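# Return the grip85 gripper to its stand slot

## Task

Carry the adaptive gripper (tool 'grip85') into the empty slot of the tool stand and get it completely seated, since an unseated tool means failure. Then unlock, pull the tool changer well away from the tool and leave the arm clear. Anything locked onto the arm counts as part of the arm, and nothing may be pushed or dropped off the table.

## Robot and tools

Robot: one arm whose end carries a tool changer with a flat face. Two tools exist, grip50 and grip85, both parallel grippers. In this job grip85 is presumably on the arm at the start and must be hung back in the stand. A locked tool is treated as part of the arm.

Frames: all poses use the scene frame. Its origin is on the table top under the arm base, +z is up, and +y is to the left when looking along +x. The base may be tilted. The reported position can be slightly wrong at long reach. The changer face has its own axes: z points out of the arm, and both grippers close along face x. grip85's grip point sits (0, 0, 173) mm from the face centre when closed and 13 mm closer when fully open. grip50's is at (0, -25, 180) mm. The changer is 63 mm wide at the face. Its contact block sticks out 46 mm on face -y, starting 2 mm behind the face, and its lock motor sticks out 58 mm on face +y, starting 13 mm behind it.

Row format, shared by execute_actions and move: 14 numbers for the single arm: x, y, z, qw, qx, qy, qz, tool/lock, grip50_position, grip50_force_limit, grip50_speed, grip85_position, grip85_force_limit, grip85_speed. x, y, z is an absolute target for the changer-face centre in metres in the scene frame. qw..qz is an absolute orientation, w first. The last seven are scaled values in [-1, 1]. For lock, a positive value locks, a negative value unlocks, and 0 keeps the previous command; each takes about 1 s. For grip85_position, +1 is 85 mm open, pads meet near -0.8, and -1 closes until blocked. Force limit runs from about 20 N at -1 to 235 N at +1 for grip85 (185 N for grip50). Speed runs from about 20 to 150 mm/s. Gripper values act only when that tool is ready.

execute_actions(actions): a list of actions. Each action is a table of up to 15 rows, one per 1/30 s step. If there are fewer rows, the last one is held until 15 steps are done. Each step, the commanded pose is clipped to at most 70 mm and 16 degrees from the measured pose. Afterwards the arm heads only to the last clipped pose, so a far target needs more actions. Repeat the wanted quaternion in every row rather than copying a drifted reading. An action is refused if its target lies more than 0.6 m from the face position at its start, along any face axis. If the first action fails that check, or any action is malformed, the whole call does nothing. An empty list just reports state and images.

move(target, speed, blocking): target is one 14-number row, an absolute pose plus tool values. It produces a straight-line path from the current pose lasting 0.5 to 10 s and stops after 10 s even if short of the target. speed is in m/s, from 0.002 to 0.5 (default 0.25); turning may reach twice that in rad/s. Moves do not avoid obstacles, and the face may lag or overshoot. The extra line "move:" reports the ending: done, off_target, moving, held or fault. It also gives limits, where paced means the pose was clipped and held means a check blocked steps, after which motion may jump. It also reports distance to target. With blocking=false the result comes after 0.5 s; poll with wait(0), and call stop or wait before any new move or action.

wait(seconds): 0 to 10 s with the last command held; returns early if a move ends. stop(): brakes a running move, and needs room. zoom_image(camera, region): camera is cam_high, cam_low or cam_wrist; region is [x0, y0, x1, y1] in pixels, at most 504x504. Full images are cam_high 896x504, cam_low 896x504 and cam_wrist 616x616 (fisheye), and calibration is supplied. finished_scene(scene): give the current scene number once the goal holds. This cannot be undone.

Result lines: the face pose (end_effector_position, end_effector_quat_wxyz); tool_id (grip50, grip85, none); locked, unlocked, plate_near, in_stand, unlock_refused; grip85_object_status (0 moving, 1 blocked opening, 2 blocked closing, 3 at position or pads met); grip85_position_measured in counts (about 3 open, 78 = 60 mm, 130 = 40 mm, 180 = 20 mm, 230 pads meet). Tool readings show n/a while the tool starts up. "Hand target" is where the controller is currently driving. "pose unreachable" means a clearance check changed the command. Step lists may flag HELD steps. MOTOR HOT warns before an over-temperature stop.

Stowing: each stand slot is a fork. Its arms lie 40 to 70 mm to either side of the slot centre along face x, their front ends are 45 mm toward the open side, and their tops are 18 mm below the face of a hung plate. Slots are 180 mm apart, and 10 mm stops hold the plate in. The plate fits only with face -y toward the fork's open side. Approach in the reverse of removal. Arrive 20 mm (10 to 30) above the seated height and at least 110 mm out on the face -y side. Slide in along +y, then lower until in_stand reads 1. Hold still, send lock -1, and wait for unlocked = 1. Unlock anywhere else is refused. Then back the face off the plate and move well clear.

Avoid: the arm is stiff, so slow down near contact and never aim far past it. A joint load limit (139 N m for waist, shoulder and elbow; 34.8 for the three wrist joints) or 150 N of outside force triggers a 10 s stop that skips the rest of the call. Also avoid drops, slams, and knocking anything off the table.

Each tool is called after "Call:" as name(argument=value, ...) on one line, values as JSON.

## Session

Call:
execute_actions(actions=[])

Scene clock: 0.00 s.
end_effector_position=(+0.5984, -0.2437, +0.3797) locked=0 unlocked=1 plate_near=0 in_stand=0 unlock_refused=0 tool_id=none grip50_position_measured=n/a grip50_object_status=n/a grip85_position_measured=n/a grip85_object_status=n/a end_effector_quat_wxyz=(+0.204, +0.979, -0.026, +0.003)
Joint positions: [ 0.166  0.418 -0.069  0.634 -1.15  -1.938]
Joint velocities: [ 0.    -0.    -0.001 -0.001 -0.    -0.   ]
Hand target: +0.598, -0.244, +0.380; +0.204, +0.979, -0.026, +0.003
camera_calibration (this result's frames):
cam_wrist: T_world_to_cam=[[0.997607, -0.00526028, 0.0689461, -0.625026], [-0.0496914, -0.747907, 0.661941, -0.343954], [0.0480833, -0.663783, -0.746378, 0.148528], [0, 0, 0, 1]] pos_world=[0.599297, -0.161943, 0.381628]

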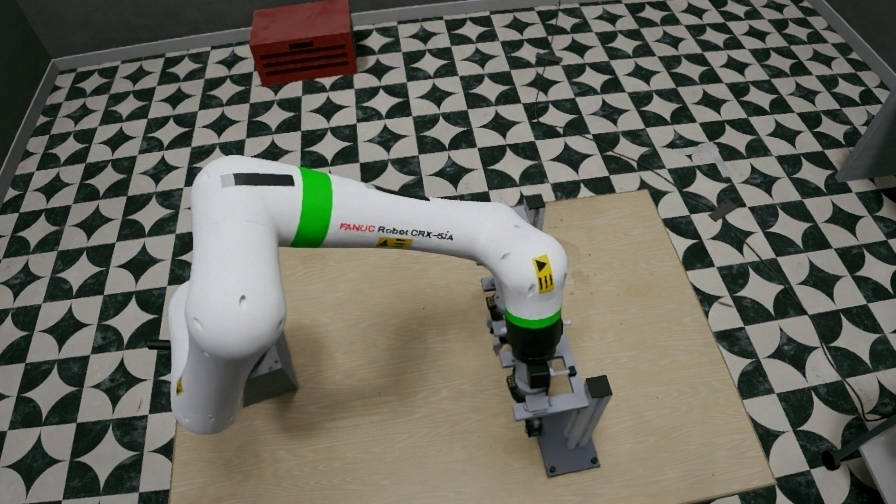

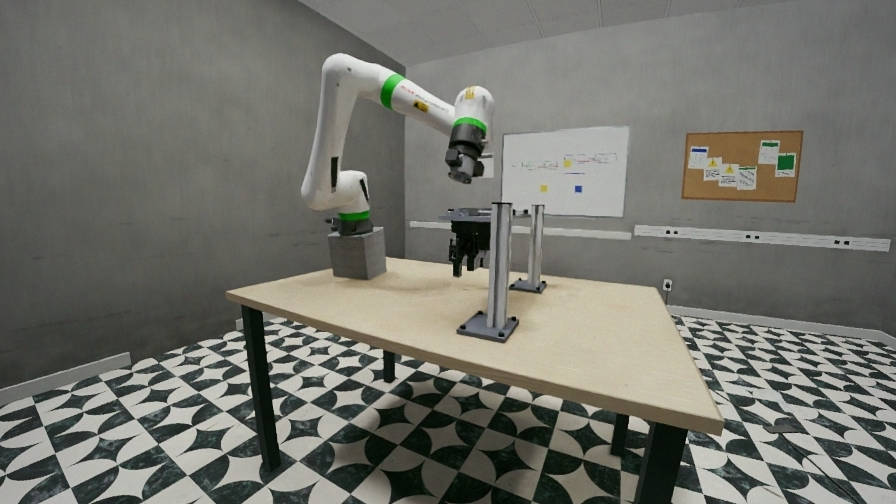

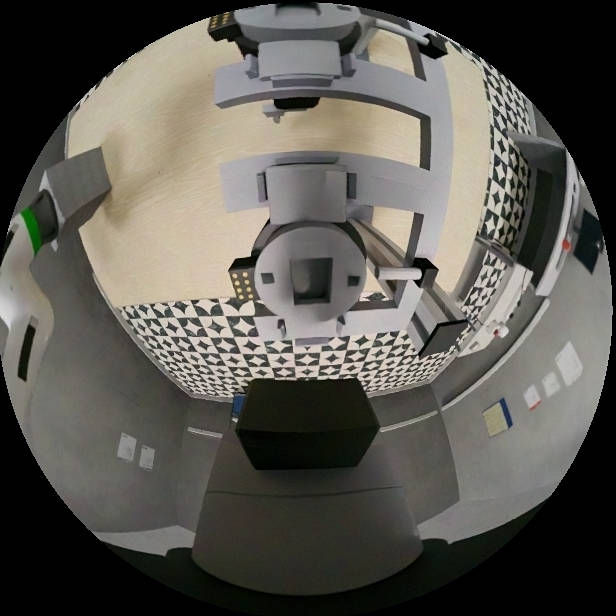

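Call:
move(target=[0.66,-0.08,0.45,0,0.707,0.707,0,0,1,0,0,1,0,0], speed=0.4)

Call:
zoom_image(camera="cam_wrist", region=[100, 200, 500, 380])

Call:
zoom_image(camera="cam_low", region=[420, 190, 560, 300])

Scene clock: 2.67 s.
end_effector_position=(+0.6608, -0.0798, +0.4500) locked=0 unlocked=1 plate_near=0 in_stand=0 unlock_refused=0 tool_id=none grip50_position_measured=n/a grip50_object_status=n/a grip85_position_measured=n/a grip85_object_status=n/a end_effector_quat_wxyz=(+0.000, +0.707, +0.708, +0.000)
Joint positions: [ 0.344  0.513  0.372  0.167 -1.428 -0.221]
Joint velocities: [-0.     0.    -0.001 -0.001 -0.001  0.   ]
Hand target: +0.661, -0.080, +0.450; +0.000, +0.707, +0.708, +0.000
Off the commanded pose: 0.001 m, 0 deg.
move: done
camera_calibration (this result's frames):
cam_wrist: T_world_to_cam=[[-0.0207231, 0.997672, 0.0649633, 0.0635168], [0.951175, -0.000340556, 0.308652, -0.707509], [0.307956, 0.0681877, -0.948954, 0.284614], [0, 0, 0, 1]] pos_world=[0.586632, -0.0830171, 0.484333]

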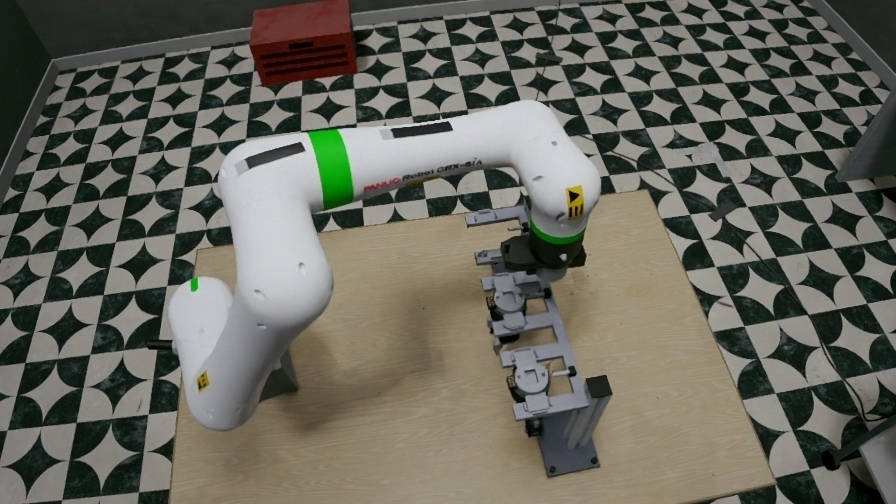

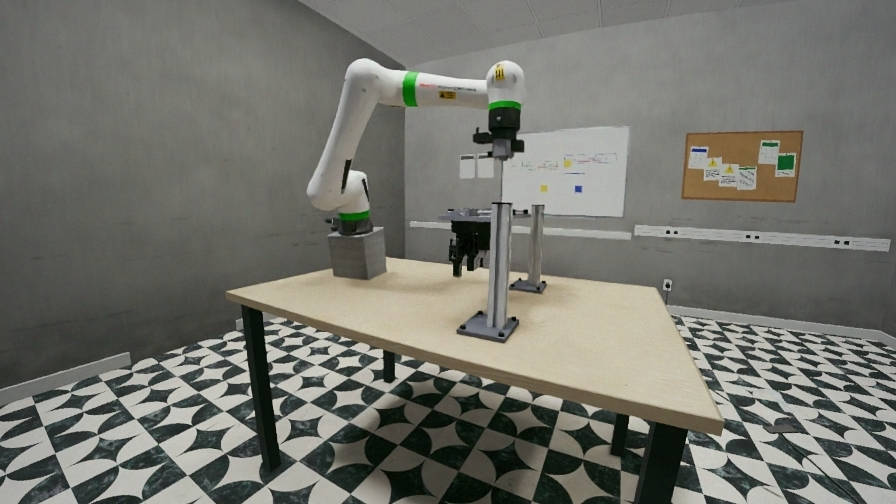

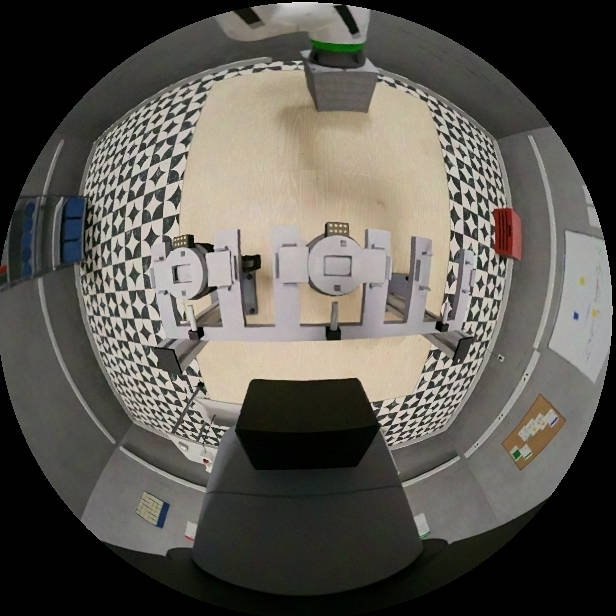

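Region (100, 200, 500, 380) of cam_wrist's 616x616 image, scaled by 1.260, with more detail than that image has; it fills the top 227 rows of this view, and the rest is white.

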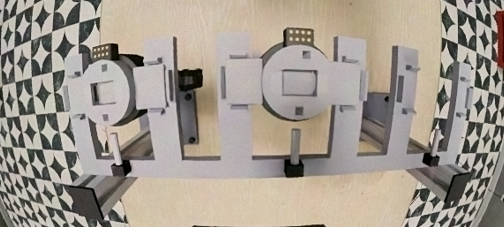

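Region (420, 190, 560, 300) of cam_low's 896x504 image, scaled by 3.600, with more detail than that image has; it fills the top 396 rows of this view, and the rest is white.

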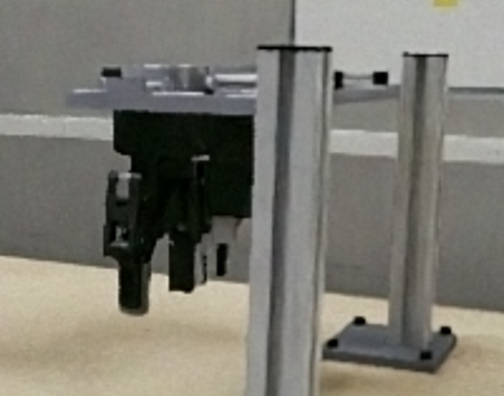

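Call:
move(target=[0.47,-0.12,0.40,0,0.707,0.707,0,0,1,0,0,1,0,0], speed=0.4)

Call:
zoom_image(camera="cam_wrist", region=[130, 300, 480, 460])

Call:
zoom_image(camera="cam_high", region=[450, 190, 630, 460])

Scene clock: 3.87 s.
end_effector_position=(+0.4696, -0.1197, +0.4004) locked=0 unlocked=1 plate_near=0 in_stand=0 unlock_refused=0 tool_id=none grip50_position_measured=n/a grip50_object_status=n/a grip85_position_measured=n/a grip85_object_status=n/a end_effector_quat_wxyz=(+0.000, +0.707, +0.707, -0.000)
Joint positions: [ 0.322  0.075 -0.31   0.178 -1.184 -0.244]
Joint velocities: [ 0.002 -0.001 -0.001 -0.001  0.    -0.   ]
Hand target: +0.470, -0.120, +0.400; +0.000, +0.707, +0.707, -0.000
Off the commanded pose: 0.001 m, 0 deg.
move: done; limits=paced
camera_calibration (this result's frames):
cam_wrist: T_world_to_cam=[[-0.0182179, 0.99771, 0.0651334, 0.101301], [0.951316, -0.00274966, 0.308204, -0.510464], [0.307677, 0.0675773, -0.949088, 0.2993], [0, 0, 0, 1]] pos_world=[0.39537, -0.122699, 0.434791]

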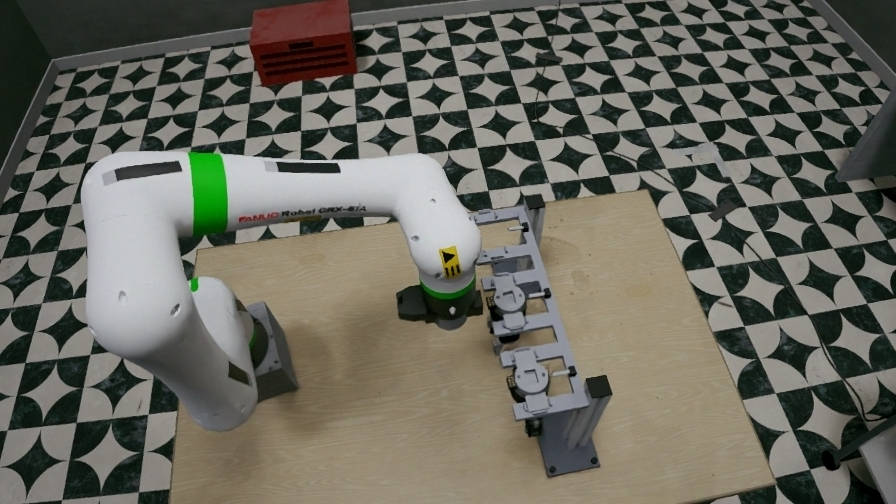

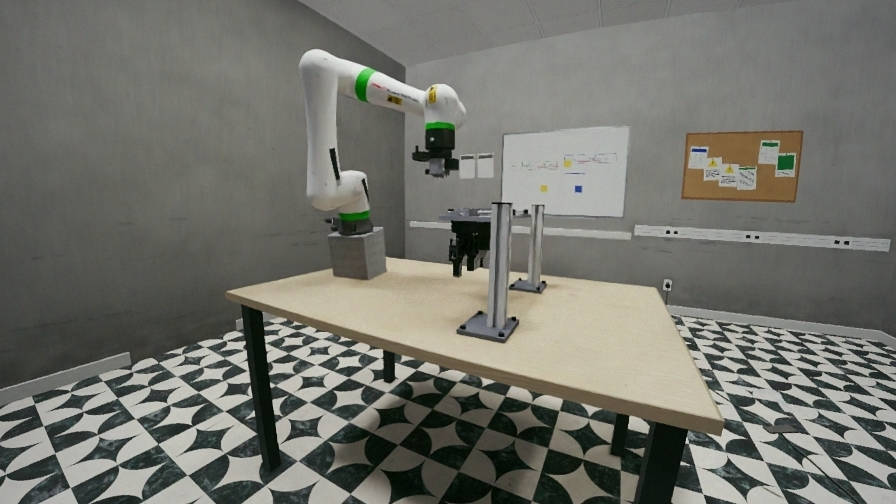

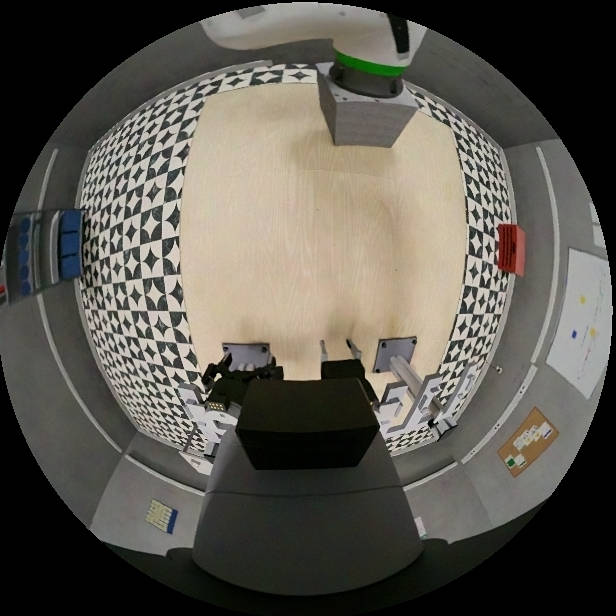

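Region (130, 300, 480, 460) of cam_wrist's 616x616 image, scaled by 1.440, with more detail than that image has; it fills the top 230 rows of this view, and the rest is white.

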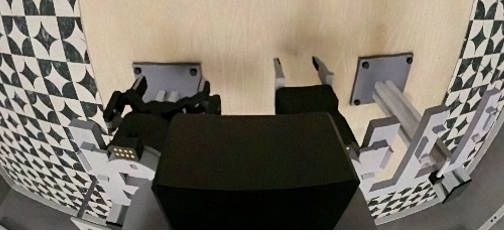

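Region (450, 190, 630, 460) of cam_high's 896x504 image, scaled by 1.867, with more detail than that image has.

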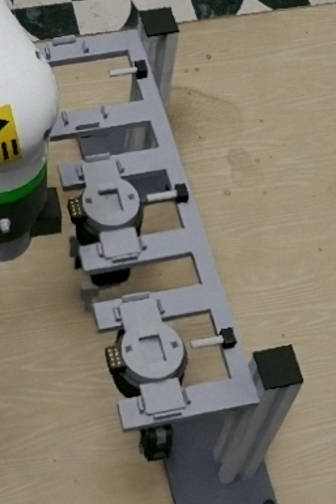

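Call:
move(target=[0.50,-0.205,0.42,0,0.707,0.707,0,0,1,0,0,1,0,0], speed=0.4)

Call:
move(target=[0.66,-0.205,0.37,0,0.707,0.707,0,0,1,0,0,1,0,0], speed=0.3)

Call:
zoom_image(camera="cam_wrist", region=[200, 170, 400, 370])

Scene clock: 4.70 s.
end_effector_position=(+0.5000, -0.2048, +0.4199) locked=0 unlocked=1 plate_near=0 in_stand=0 unlock_refused=0 tool_id=none grip50_position_measured=n/a grip50_object_status=n/a grip85_position_measured=n/a grip85_object_status=n/a end_effector_quat_wxyz=(-0.000, +0.707, +0.707, +0.000)
Joint positions: [ 0.141  0.159 -0.13   0.168 -1.247 -0.046]
Joint velocities: [-0.001 -0.     0.001  0.    -0.001  0.   ]
Hand target: +0.500, -0.205, +0.420; -0.000, +0.707, +0.707, +0.000
Off the commanded pose: 0.000 m, 0 deg.
move: done
camera_calibration (this result's frames):
cam_wrist: T_world_to_cam=[[-0.0193873, 0.997621, 0.0661534, 0.185644], [0.951188, -0.00197906, 0.308605, -0.54558], [0.308002, 0.0689073, -0.948887, 0.314208], [0, 0, 0, 1]] pos_world=[0.425771, -0.207933, 0.454236]

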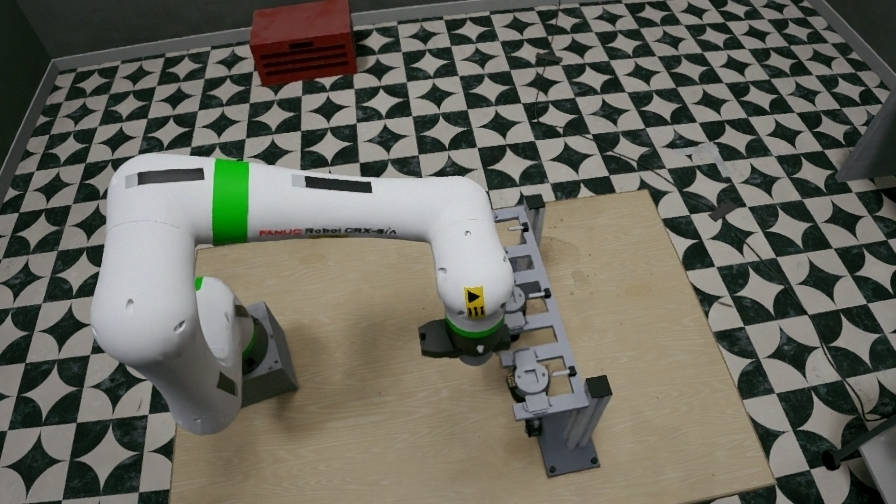

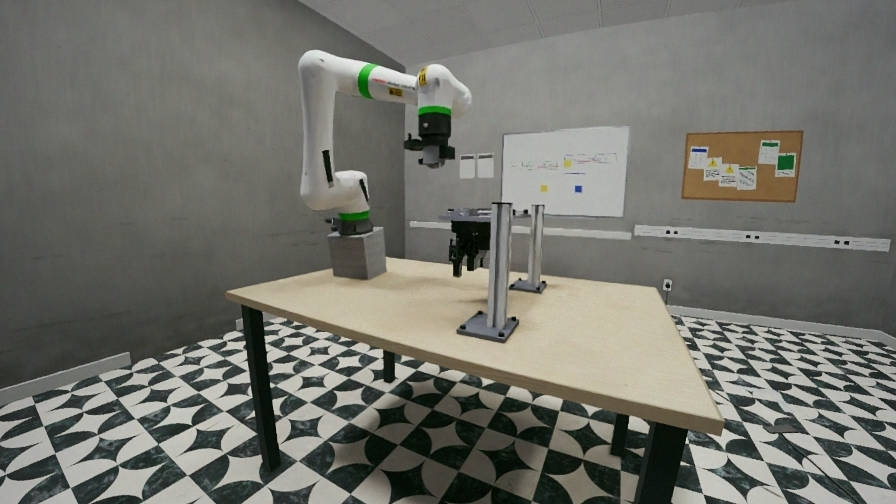

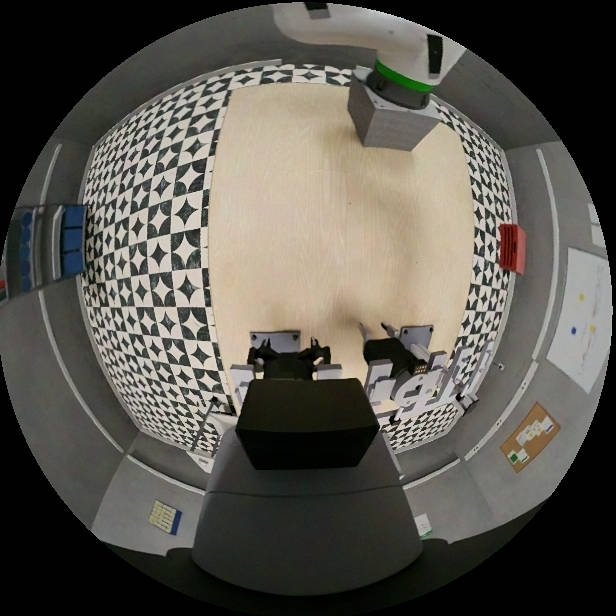

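Scene clock: 5.77 s.
end_effector_position=(+0.6599, -0.2054, +0.3697) locked=0 unlocked=1 plate_near=0 in_stand=0 unlock_refused=0 tool_id=none grip50_position_measured=n/a grip50_object_status=n/a grip85_position_measured=n/a grip85_object_status=n/a end_effector_quat_wxyz=(+0.000, +0.707, +0.707, +0.000)
Joint positions: [ 0.13   0.579  0.333  0.166 -1.289 -0.028]
Joint velocities: [ 0.     0.001 -0.    -0.002  0.001  0.   ]
Hand target: +0.660, -0.205, +0.370; -0.000, +0.707, +0.707, +0.000
Off the commanded pose: 0.001 m, 0 deg.
move: done
camera_calibration (this result's frames):
cam_wrist: T_world_to_cam=[[-0.0192182, 0.997682, 0.0652745, 0.192928], [0.951286, -0.00184678, 0.308306, -0.68219], [0.307712, 0.0680198, -0.949045, 0.217459], [0, 0, 0, 1]] pos_world=[0.58575, -0.208532, 0.404108]

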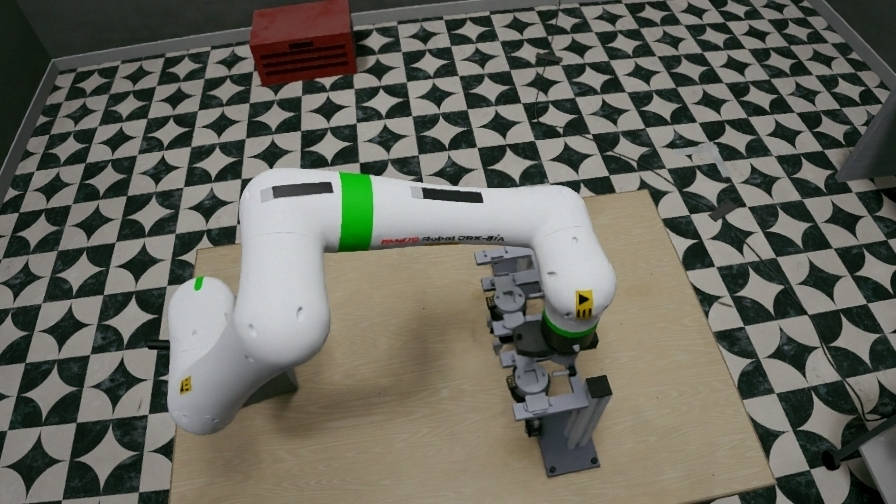

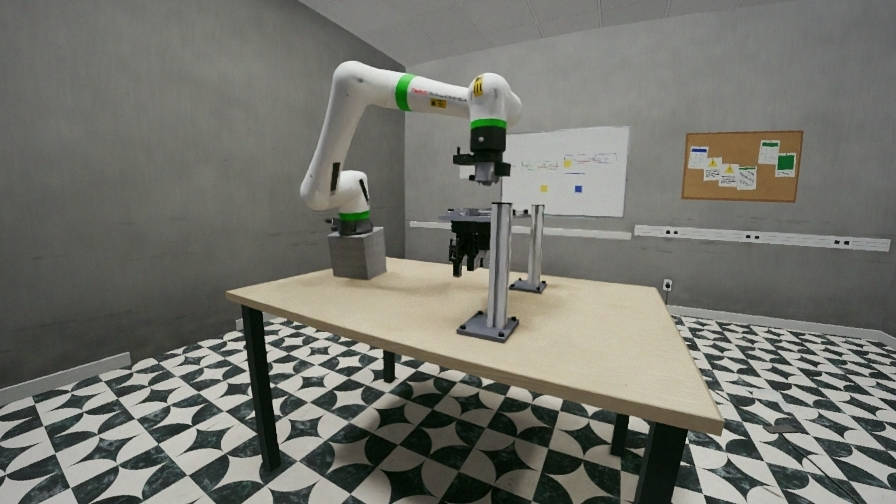

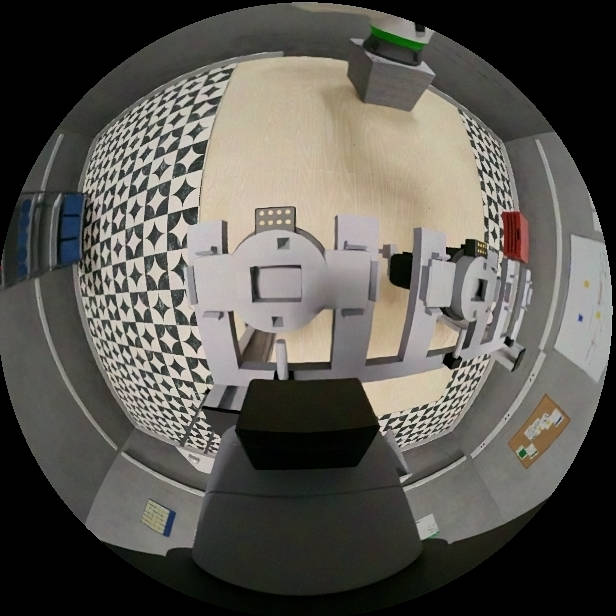

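Region (200, 170, 400, 370) of cam_wrist's 616x616 image, scaled by 2.520, with more detail than that image has.

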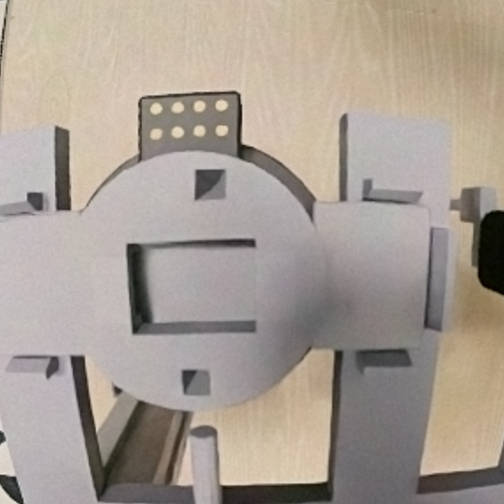

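Call:
move(target=[0.605,-0.221,0.335,0,0.6965,0.7175,0,0,1,0,0,1,0,0], speed=0.15)

Call:
move(target=[0.605,-0.221,0.316,0,0.6965,0.7175,0,0,1,0,0,1,0,0], speed=0.04)

Call:
zoom_image(camera="cam_wrist", region=[150, 280, 460, 450])

Call:
zoom_image(camera="cam_low", region=[440, 170, 520, 230])

Scene clock: 6.87 s.
end_effector_position=(+0.6048, -0.2209, +0.3352) locked=0 unlocked=1 plate_near=0 in_stand=0 unlock_refused=0 tool_id=none grip50_position_measured=n/a grip50_object_status=n/a grip85_position_measured=n/a grip85_object_status=n/a end_effector_quat_wxyz=(+0.000, +0.697, +0.717, +0.000)
Joint positions: [ 0.093  0.482  0.105  0.173 -1.154  0.014]
Joint velocities: [ 0.    -0.    -0.003 -0.    -0.001  0.   ]
Hand target: +0.605, -0.221, +0.335; +0.000, +0.697, +0.717, +0.000
Off the commanded pose: 0.000 m, 0 deg.
move: done
camera_calibration (this result's frames):
cam_wrist: T_world_to_cam=[[-0.0483514, 0.996699, 0.0652213, 0.226943], [0.950924, 0.0259542, 0.308335, -0.612739], [0.305624, 0.076929, -0.949039, 0.205906], [0, 0, 0, 1]] pos_world=[0.530711, -0.226131, 0.36954]

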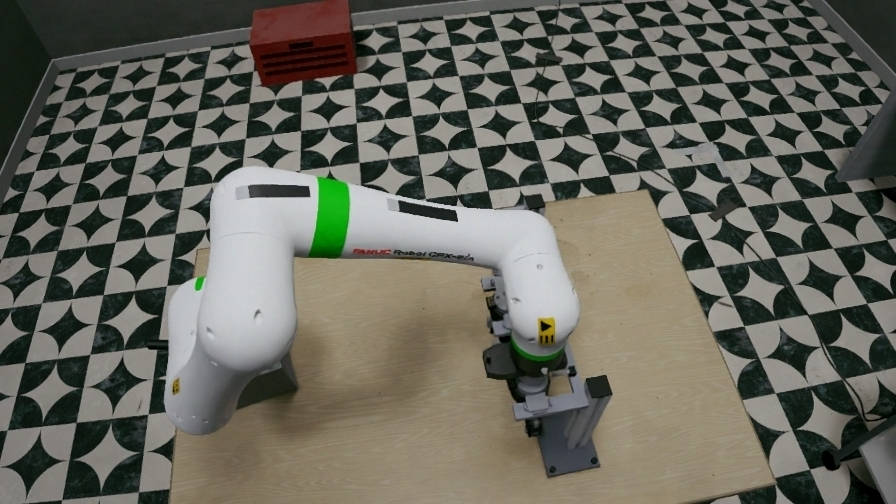

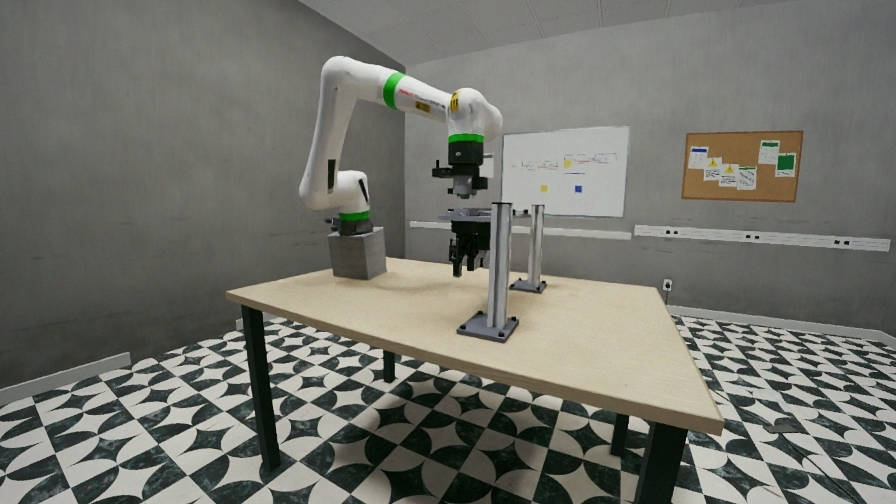

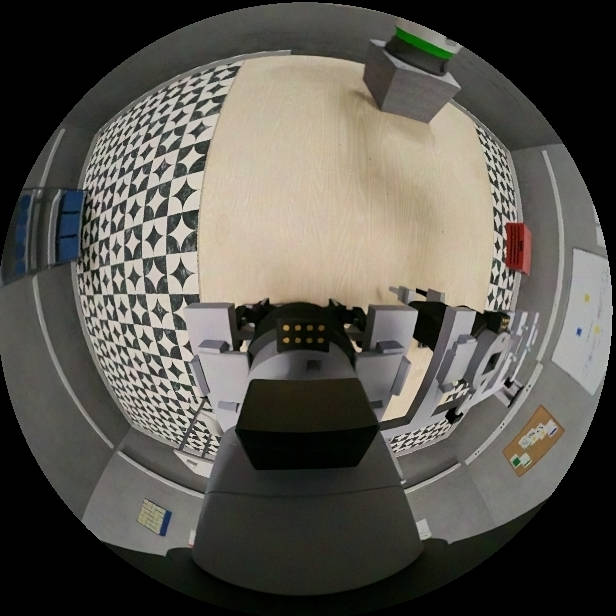

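Scene clock: 7.60 s.
end_effector_position=(+0.6049, -0.2210, +0.3160) locked=0 unlocked=1 plate_near=0 in_stand=0 unlock_refused=0 tool_id=none grip50_position_measured=n/a grip50_object_status=n/a grip85_position_measured=n/a grip85_object_status=n/a end_effector_quat_wxyz=(+0.000, +0.697, +0.718, -0.000)
Joint positions: [ 0.088  0.502  0.086  0.176 -1.115  0.013]
Joint velocities: [-0.    -0.001  0.     0.    -0.001 -0.   ]
Hand target: +0.605, -0.221, +0.316; +0.000, +0.697, +0.717, -0.000
Off the commanded pose: 0.000 m, 0 deg.
move: done
camera_calibration (this result's frames):
cam_wrist: T_world_to_cam=[[-0.0486534, 0.996686, 0.0651865, 0.228519], [0.950949, 0.0262613, 0.308232, -0.606885], [0.305499, 0.0769855, -0.949075, 0.187801], [0, 0, 0, 1]] pos_world=[0.530861, -0.226282, 0.350403]

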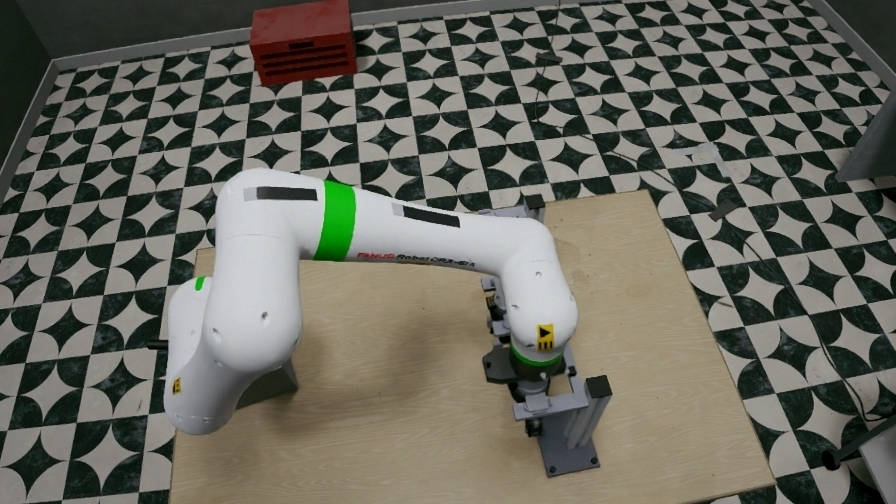

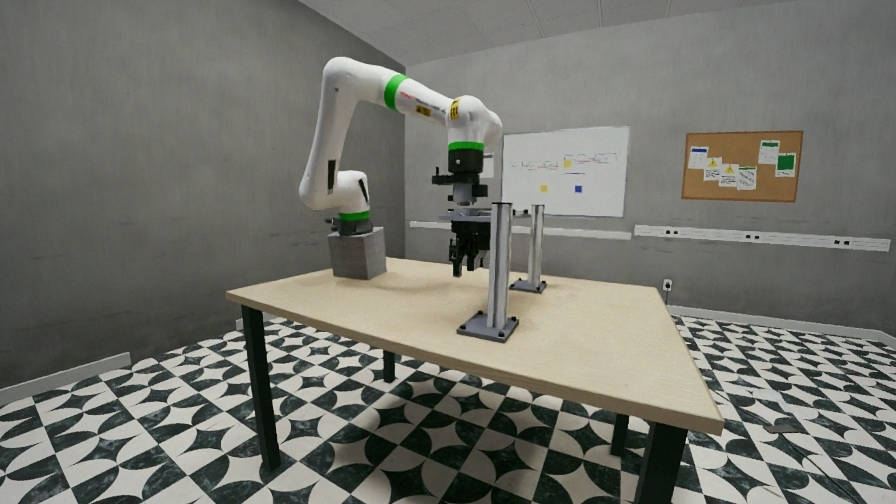

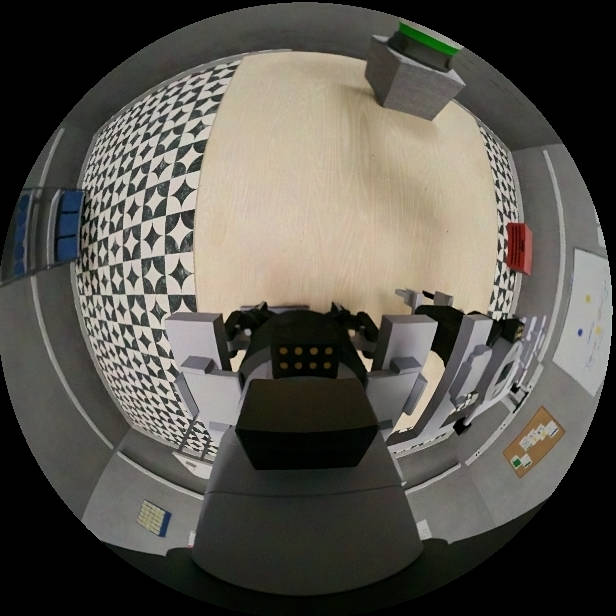

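Region (150, 280, 460, 450) of cam_wrist's 616x616 image, scaled by 1.626, with more detail than that image has; it fills the top 276 rows of this view, and the rest is white.

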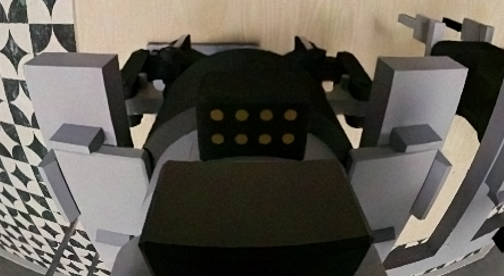

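Region (440, 170, 520, 230) of cam_low's 896x504 image, scaled by 6.300, with more detail than that image has; it fills the top 378 rows of this view, and the rest is white.

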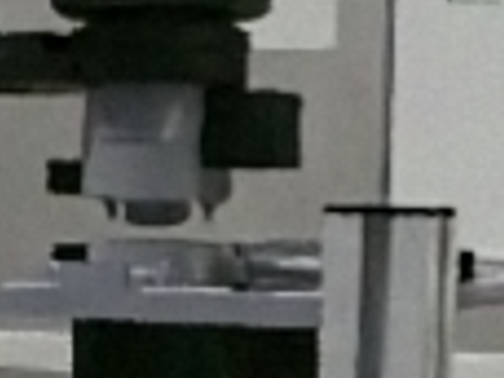

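Call:
execute_actions(actions=[[[0.606,-0.2197,0.314,0,0.6965,0.7175,0,0,1,0,0,1,0,0]],[[0.606,-0.2197,0.311,0,0.6965,0.7175,0,0,1,0,0,1,0,0]]])

Call:
zoom_image(camera="cam_wrist", region=[150, 280, 460, 450])

Call:
zoom_image(camera="cam_low", region=[440, 180, 500, 225])

Call:
zoom_image(camera="cam_high", region=[490, 340, 590, 430])

Scene clock: 8.87 s.
end_effector_position=(+0.6060, -0.2197, +0.3110) locked=0 unlocked=1 plate_near=0 in_stand=0 unlock_refused=0 tool_id=none grip50_position_measured=n/a grip50_object_status=n/a grip85_position_measured=n/a grip85_object_status=n/a end_effector_quat_wxyz=(+0.000, +0.697, +0.718, +0.000)
Joint positions: [ 0.089  0.509  0.084  0.177 -1.106  0.01 ]
Joint velocities: [-0.001  0.001 -0.002 -0.     0.     0.   ]
Hand target: +0.606, -0.220, +0.311; +0.000, +0.697, +0.718, -0.000
Off the commanded pose: 0.000 m, 0 deg.
Step readings (end_effector_position; steps 1 to 15: 1st action; 16 to 30: 2nd action):
0: (+0.6049, -0.2210, +0.3160)
1: (+0.6049, -0.2210, +0.3160)
2: (+0.6053, -0.2208, +0.3150)
4: (+0.6057, -0.2202, +0.3138)
8: (+0.6058, -0.2199, +0.3138)
15: (+0.6060, -0.2197, +0.3140)
16: (+0.6060, -0.2197, +0.3139)
17: (+0.6063, -0.2196, +0.3129)
19: (+0.6062, -0.2193, +0.3112)
23: (+0.6062, -0.2194, +0.3111)
30: end_effector_position above
camera_calibration (this result's frames):
cam_wrist: T_world_to_cam=[[-0.0487981, 0.996676, 0.0652432, 0.227608], [0.950931, 0.0263785, 0.308275, -0.606398], [0.305529, 0.0770851, -0.949057, 0.18261], [0, 0, 0, 1]] pos_world=[0.531957, -0.224932, 0.345395]

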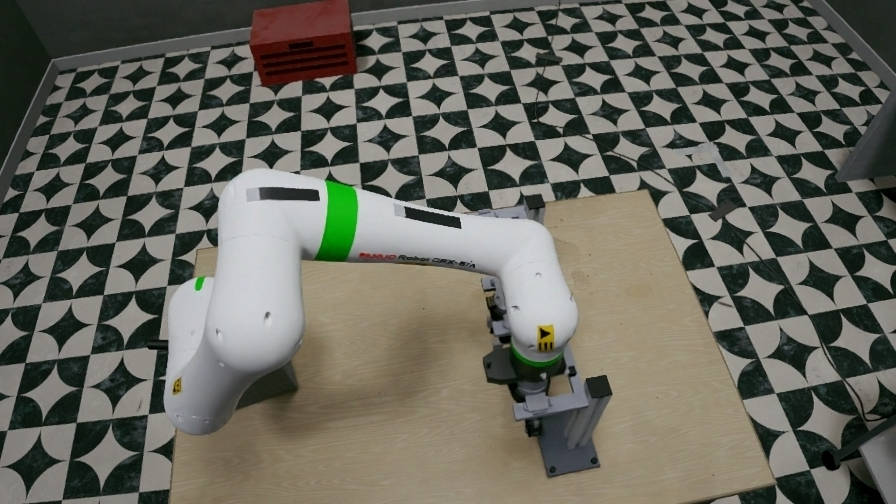

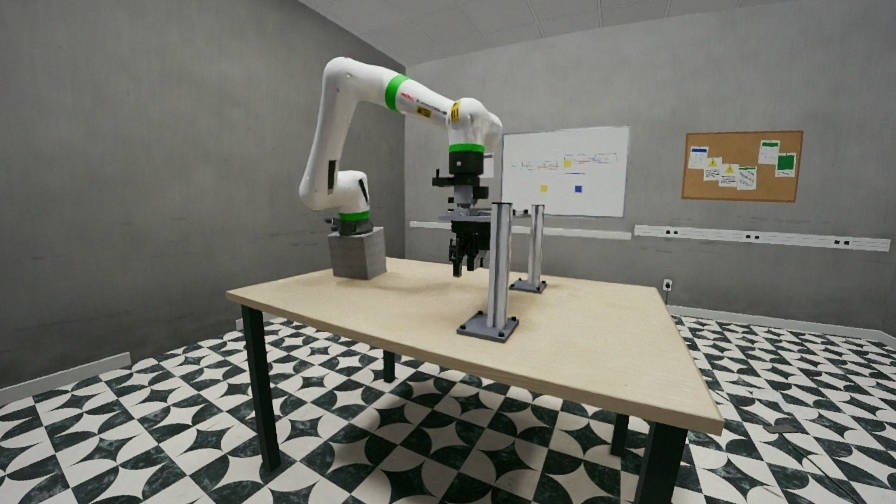

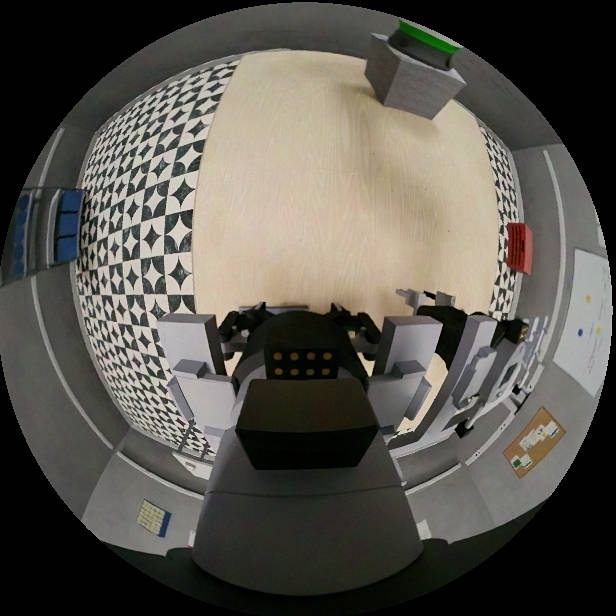

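Region (150, 280, 460, 450) of cam_wrist's 616x616 image, scaled by 1.626, with more detail than that image has; it fills the top 276 rows of this view, and the rest is white.

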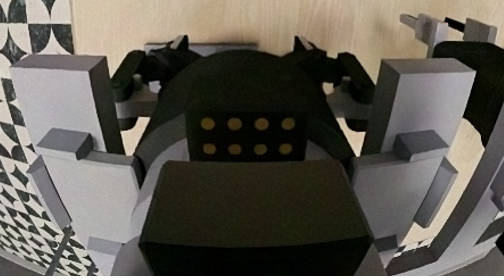

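Region (440, 180, 500, 225) of cam_low's 896x504 image, scaled by 8.400, with more detail than that image has; it fills the top 378 rows of this view, and the rest is white.

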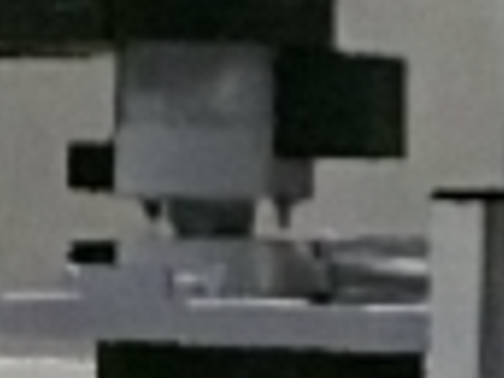

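Region (490, 340, 590, 430) of cam_high's 896x504 image, scaled by 5.040, with more detail than that image has; it fills the top 454 rows of this view, and the rest is white.

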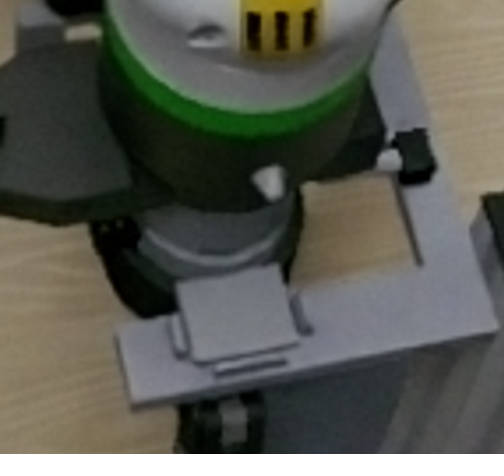

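Call:
execute_actions(actions=[[[0.606,-0.2197,0.3098,0,0.6965,0.7175,0,0,1,0,0,1,0,0]],[[0.606,-0.2197,0.3086,0,0.6965,0.7175,0,0,1,0,0,1,0,0]],[[0.606,-0.2197,0.3074,0,0.6965,0.7175,0,0,1,0,0,1,0,0]]])

Call:
zoom_image(camera="cam_low", region=[440, 180, 500, 225])

Scene clock: 10.50 s.
end_effector_position=(+0.6060, -0.2197, +0.3074) locked=0 unlocked=1 plate_near=0 in_stand=0 unlock_refused=0 tool_id=none grip50_position_measured=n/a grip50_object_status=n/a grip85_position_measured=n/a grip85_object_status=n/a end_effector_quat_wxyz=(-0.000, +0.697, +0.718, -0.000)
Joint positions: [ 0.088  0.513  0.081  0.178 -1.099  0.009]
Joint velocities: [-0.    -0.001 -0.002  0.001  0.001 -0.   ]
Hand target: +0.606, -0.220, +0.307; +0.000, +0.697, +0.718, -0.000
Off the commanded pose: 0.000 m, 0 deg.
Step readings (end_effector_position; steps 1 to 15: 1st action; 16 to 30: 2nd action; 31 to 45: 3rd action):
0: (+0.6060, -0.2197, +0.3110)
1: (+0.6060, -0.2197, +0.3110)
2: (+0.6060, -0.2197, +0.3104)
4: (+0.6060, -0.2197, +0.3098)
8: (+0.6060, -0.2197, +0.3098)
15: (+0.6060, -0.2197, +0.3098)
16: (+0.6060, -0.2197, +0.3097)
17: (+0.6061, -0.2197, +0.3092)
19: (+0.6060, -0.2197, +0.3086)
23: (+0.6060, -0.2197, +0.3086)
30: (+0.6060, -0.2197, +0.3086)
31: (+0.6060, -0.2197, +0.3085)
32: (+0.6060, -0.2197, +0.3080)
34: (+0.6060, -0.2197, +0.3074)
38: (+0.6060, -0.2197, +0.3074)
45: end_effector_position above
camera_calibration (this result's frames):
cam_wrist: T_world_to_cam=[[-0.048728, 0.996679, 0.0652436, 0.227849], [0.950947, 0.026315, 0.308232, -0.605263], [0.305491, 0.0770628, -0.949071, 0.179213], [0, 0, 0, 1]] pos_world=[0.531928, -0.224975, 0.341781]

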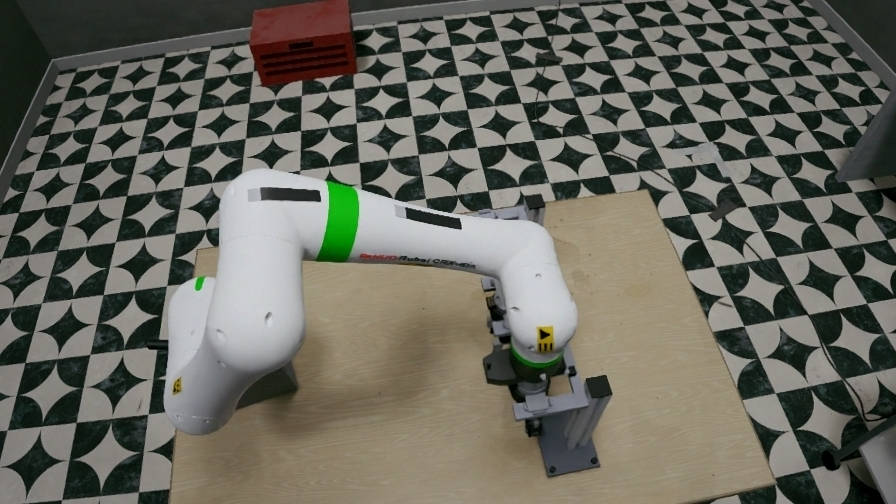

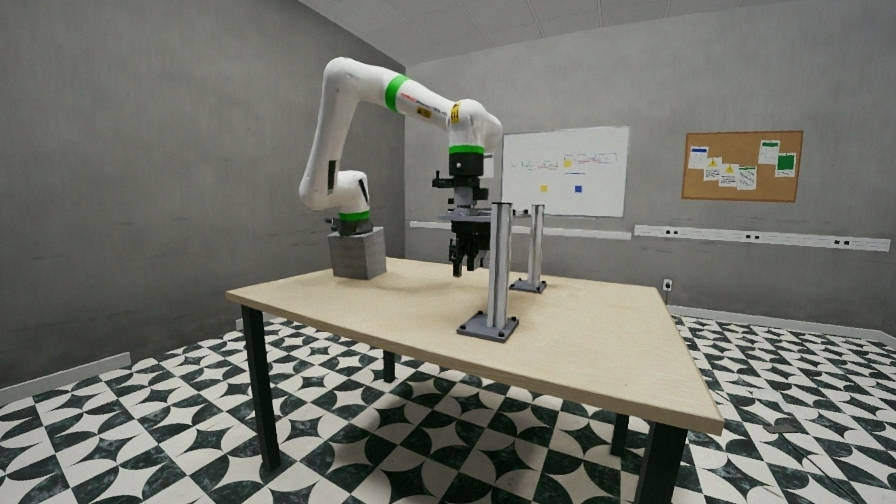

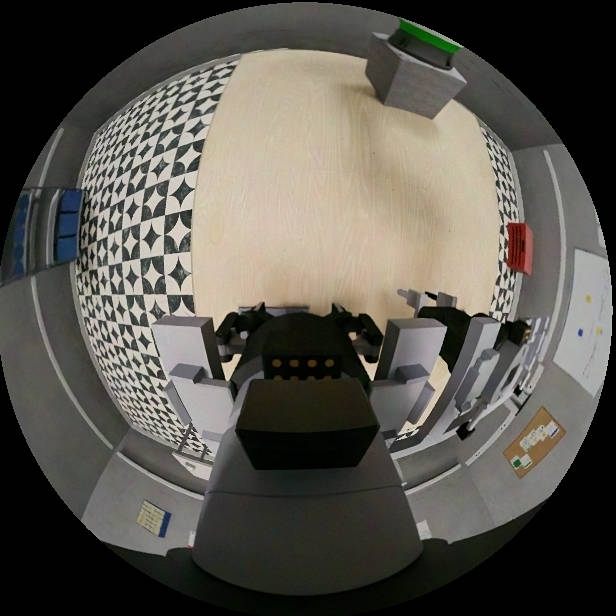

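Region (440, 180, 500, 225) of cam_low's 896x504 image, scaled by 8.400, with more detail than that image has; it fills the top 378 rows of this view, and the rest is white.

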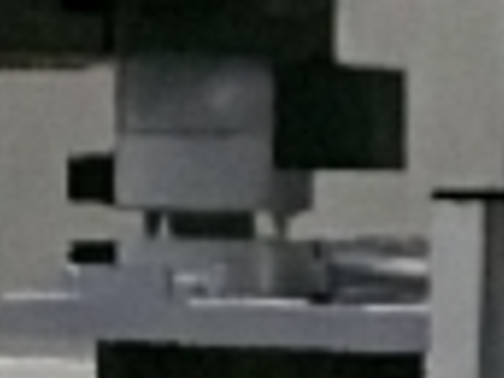

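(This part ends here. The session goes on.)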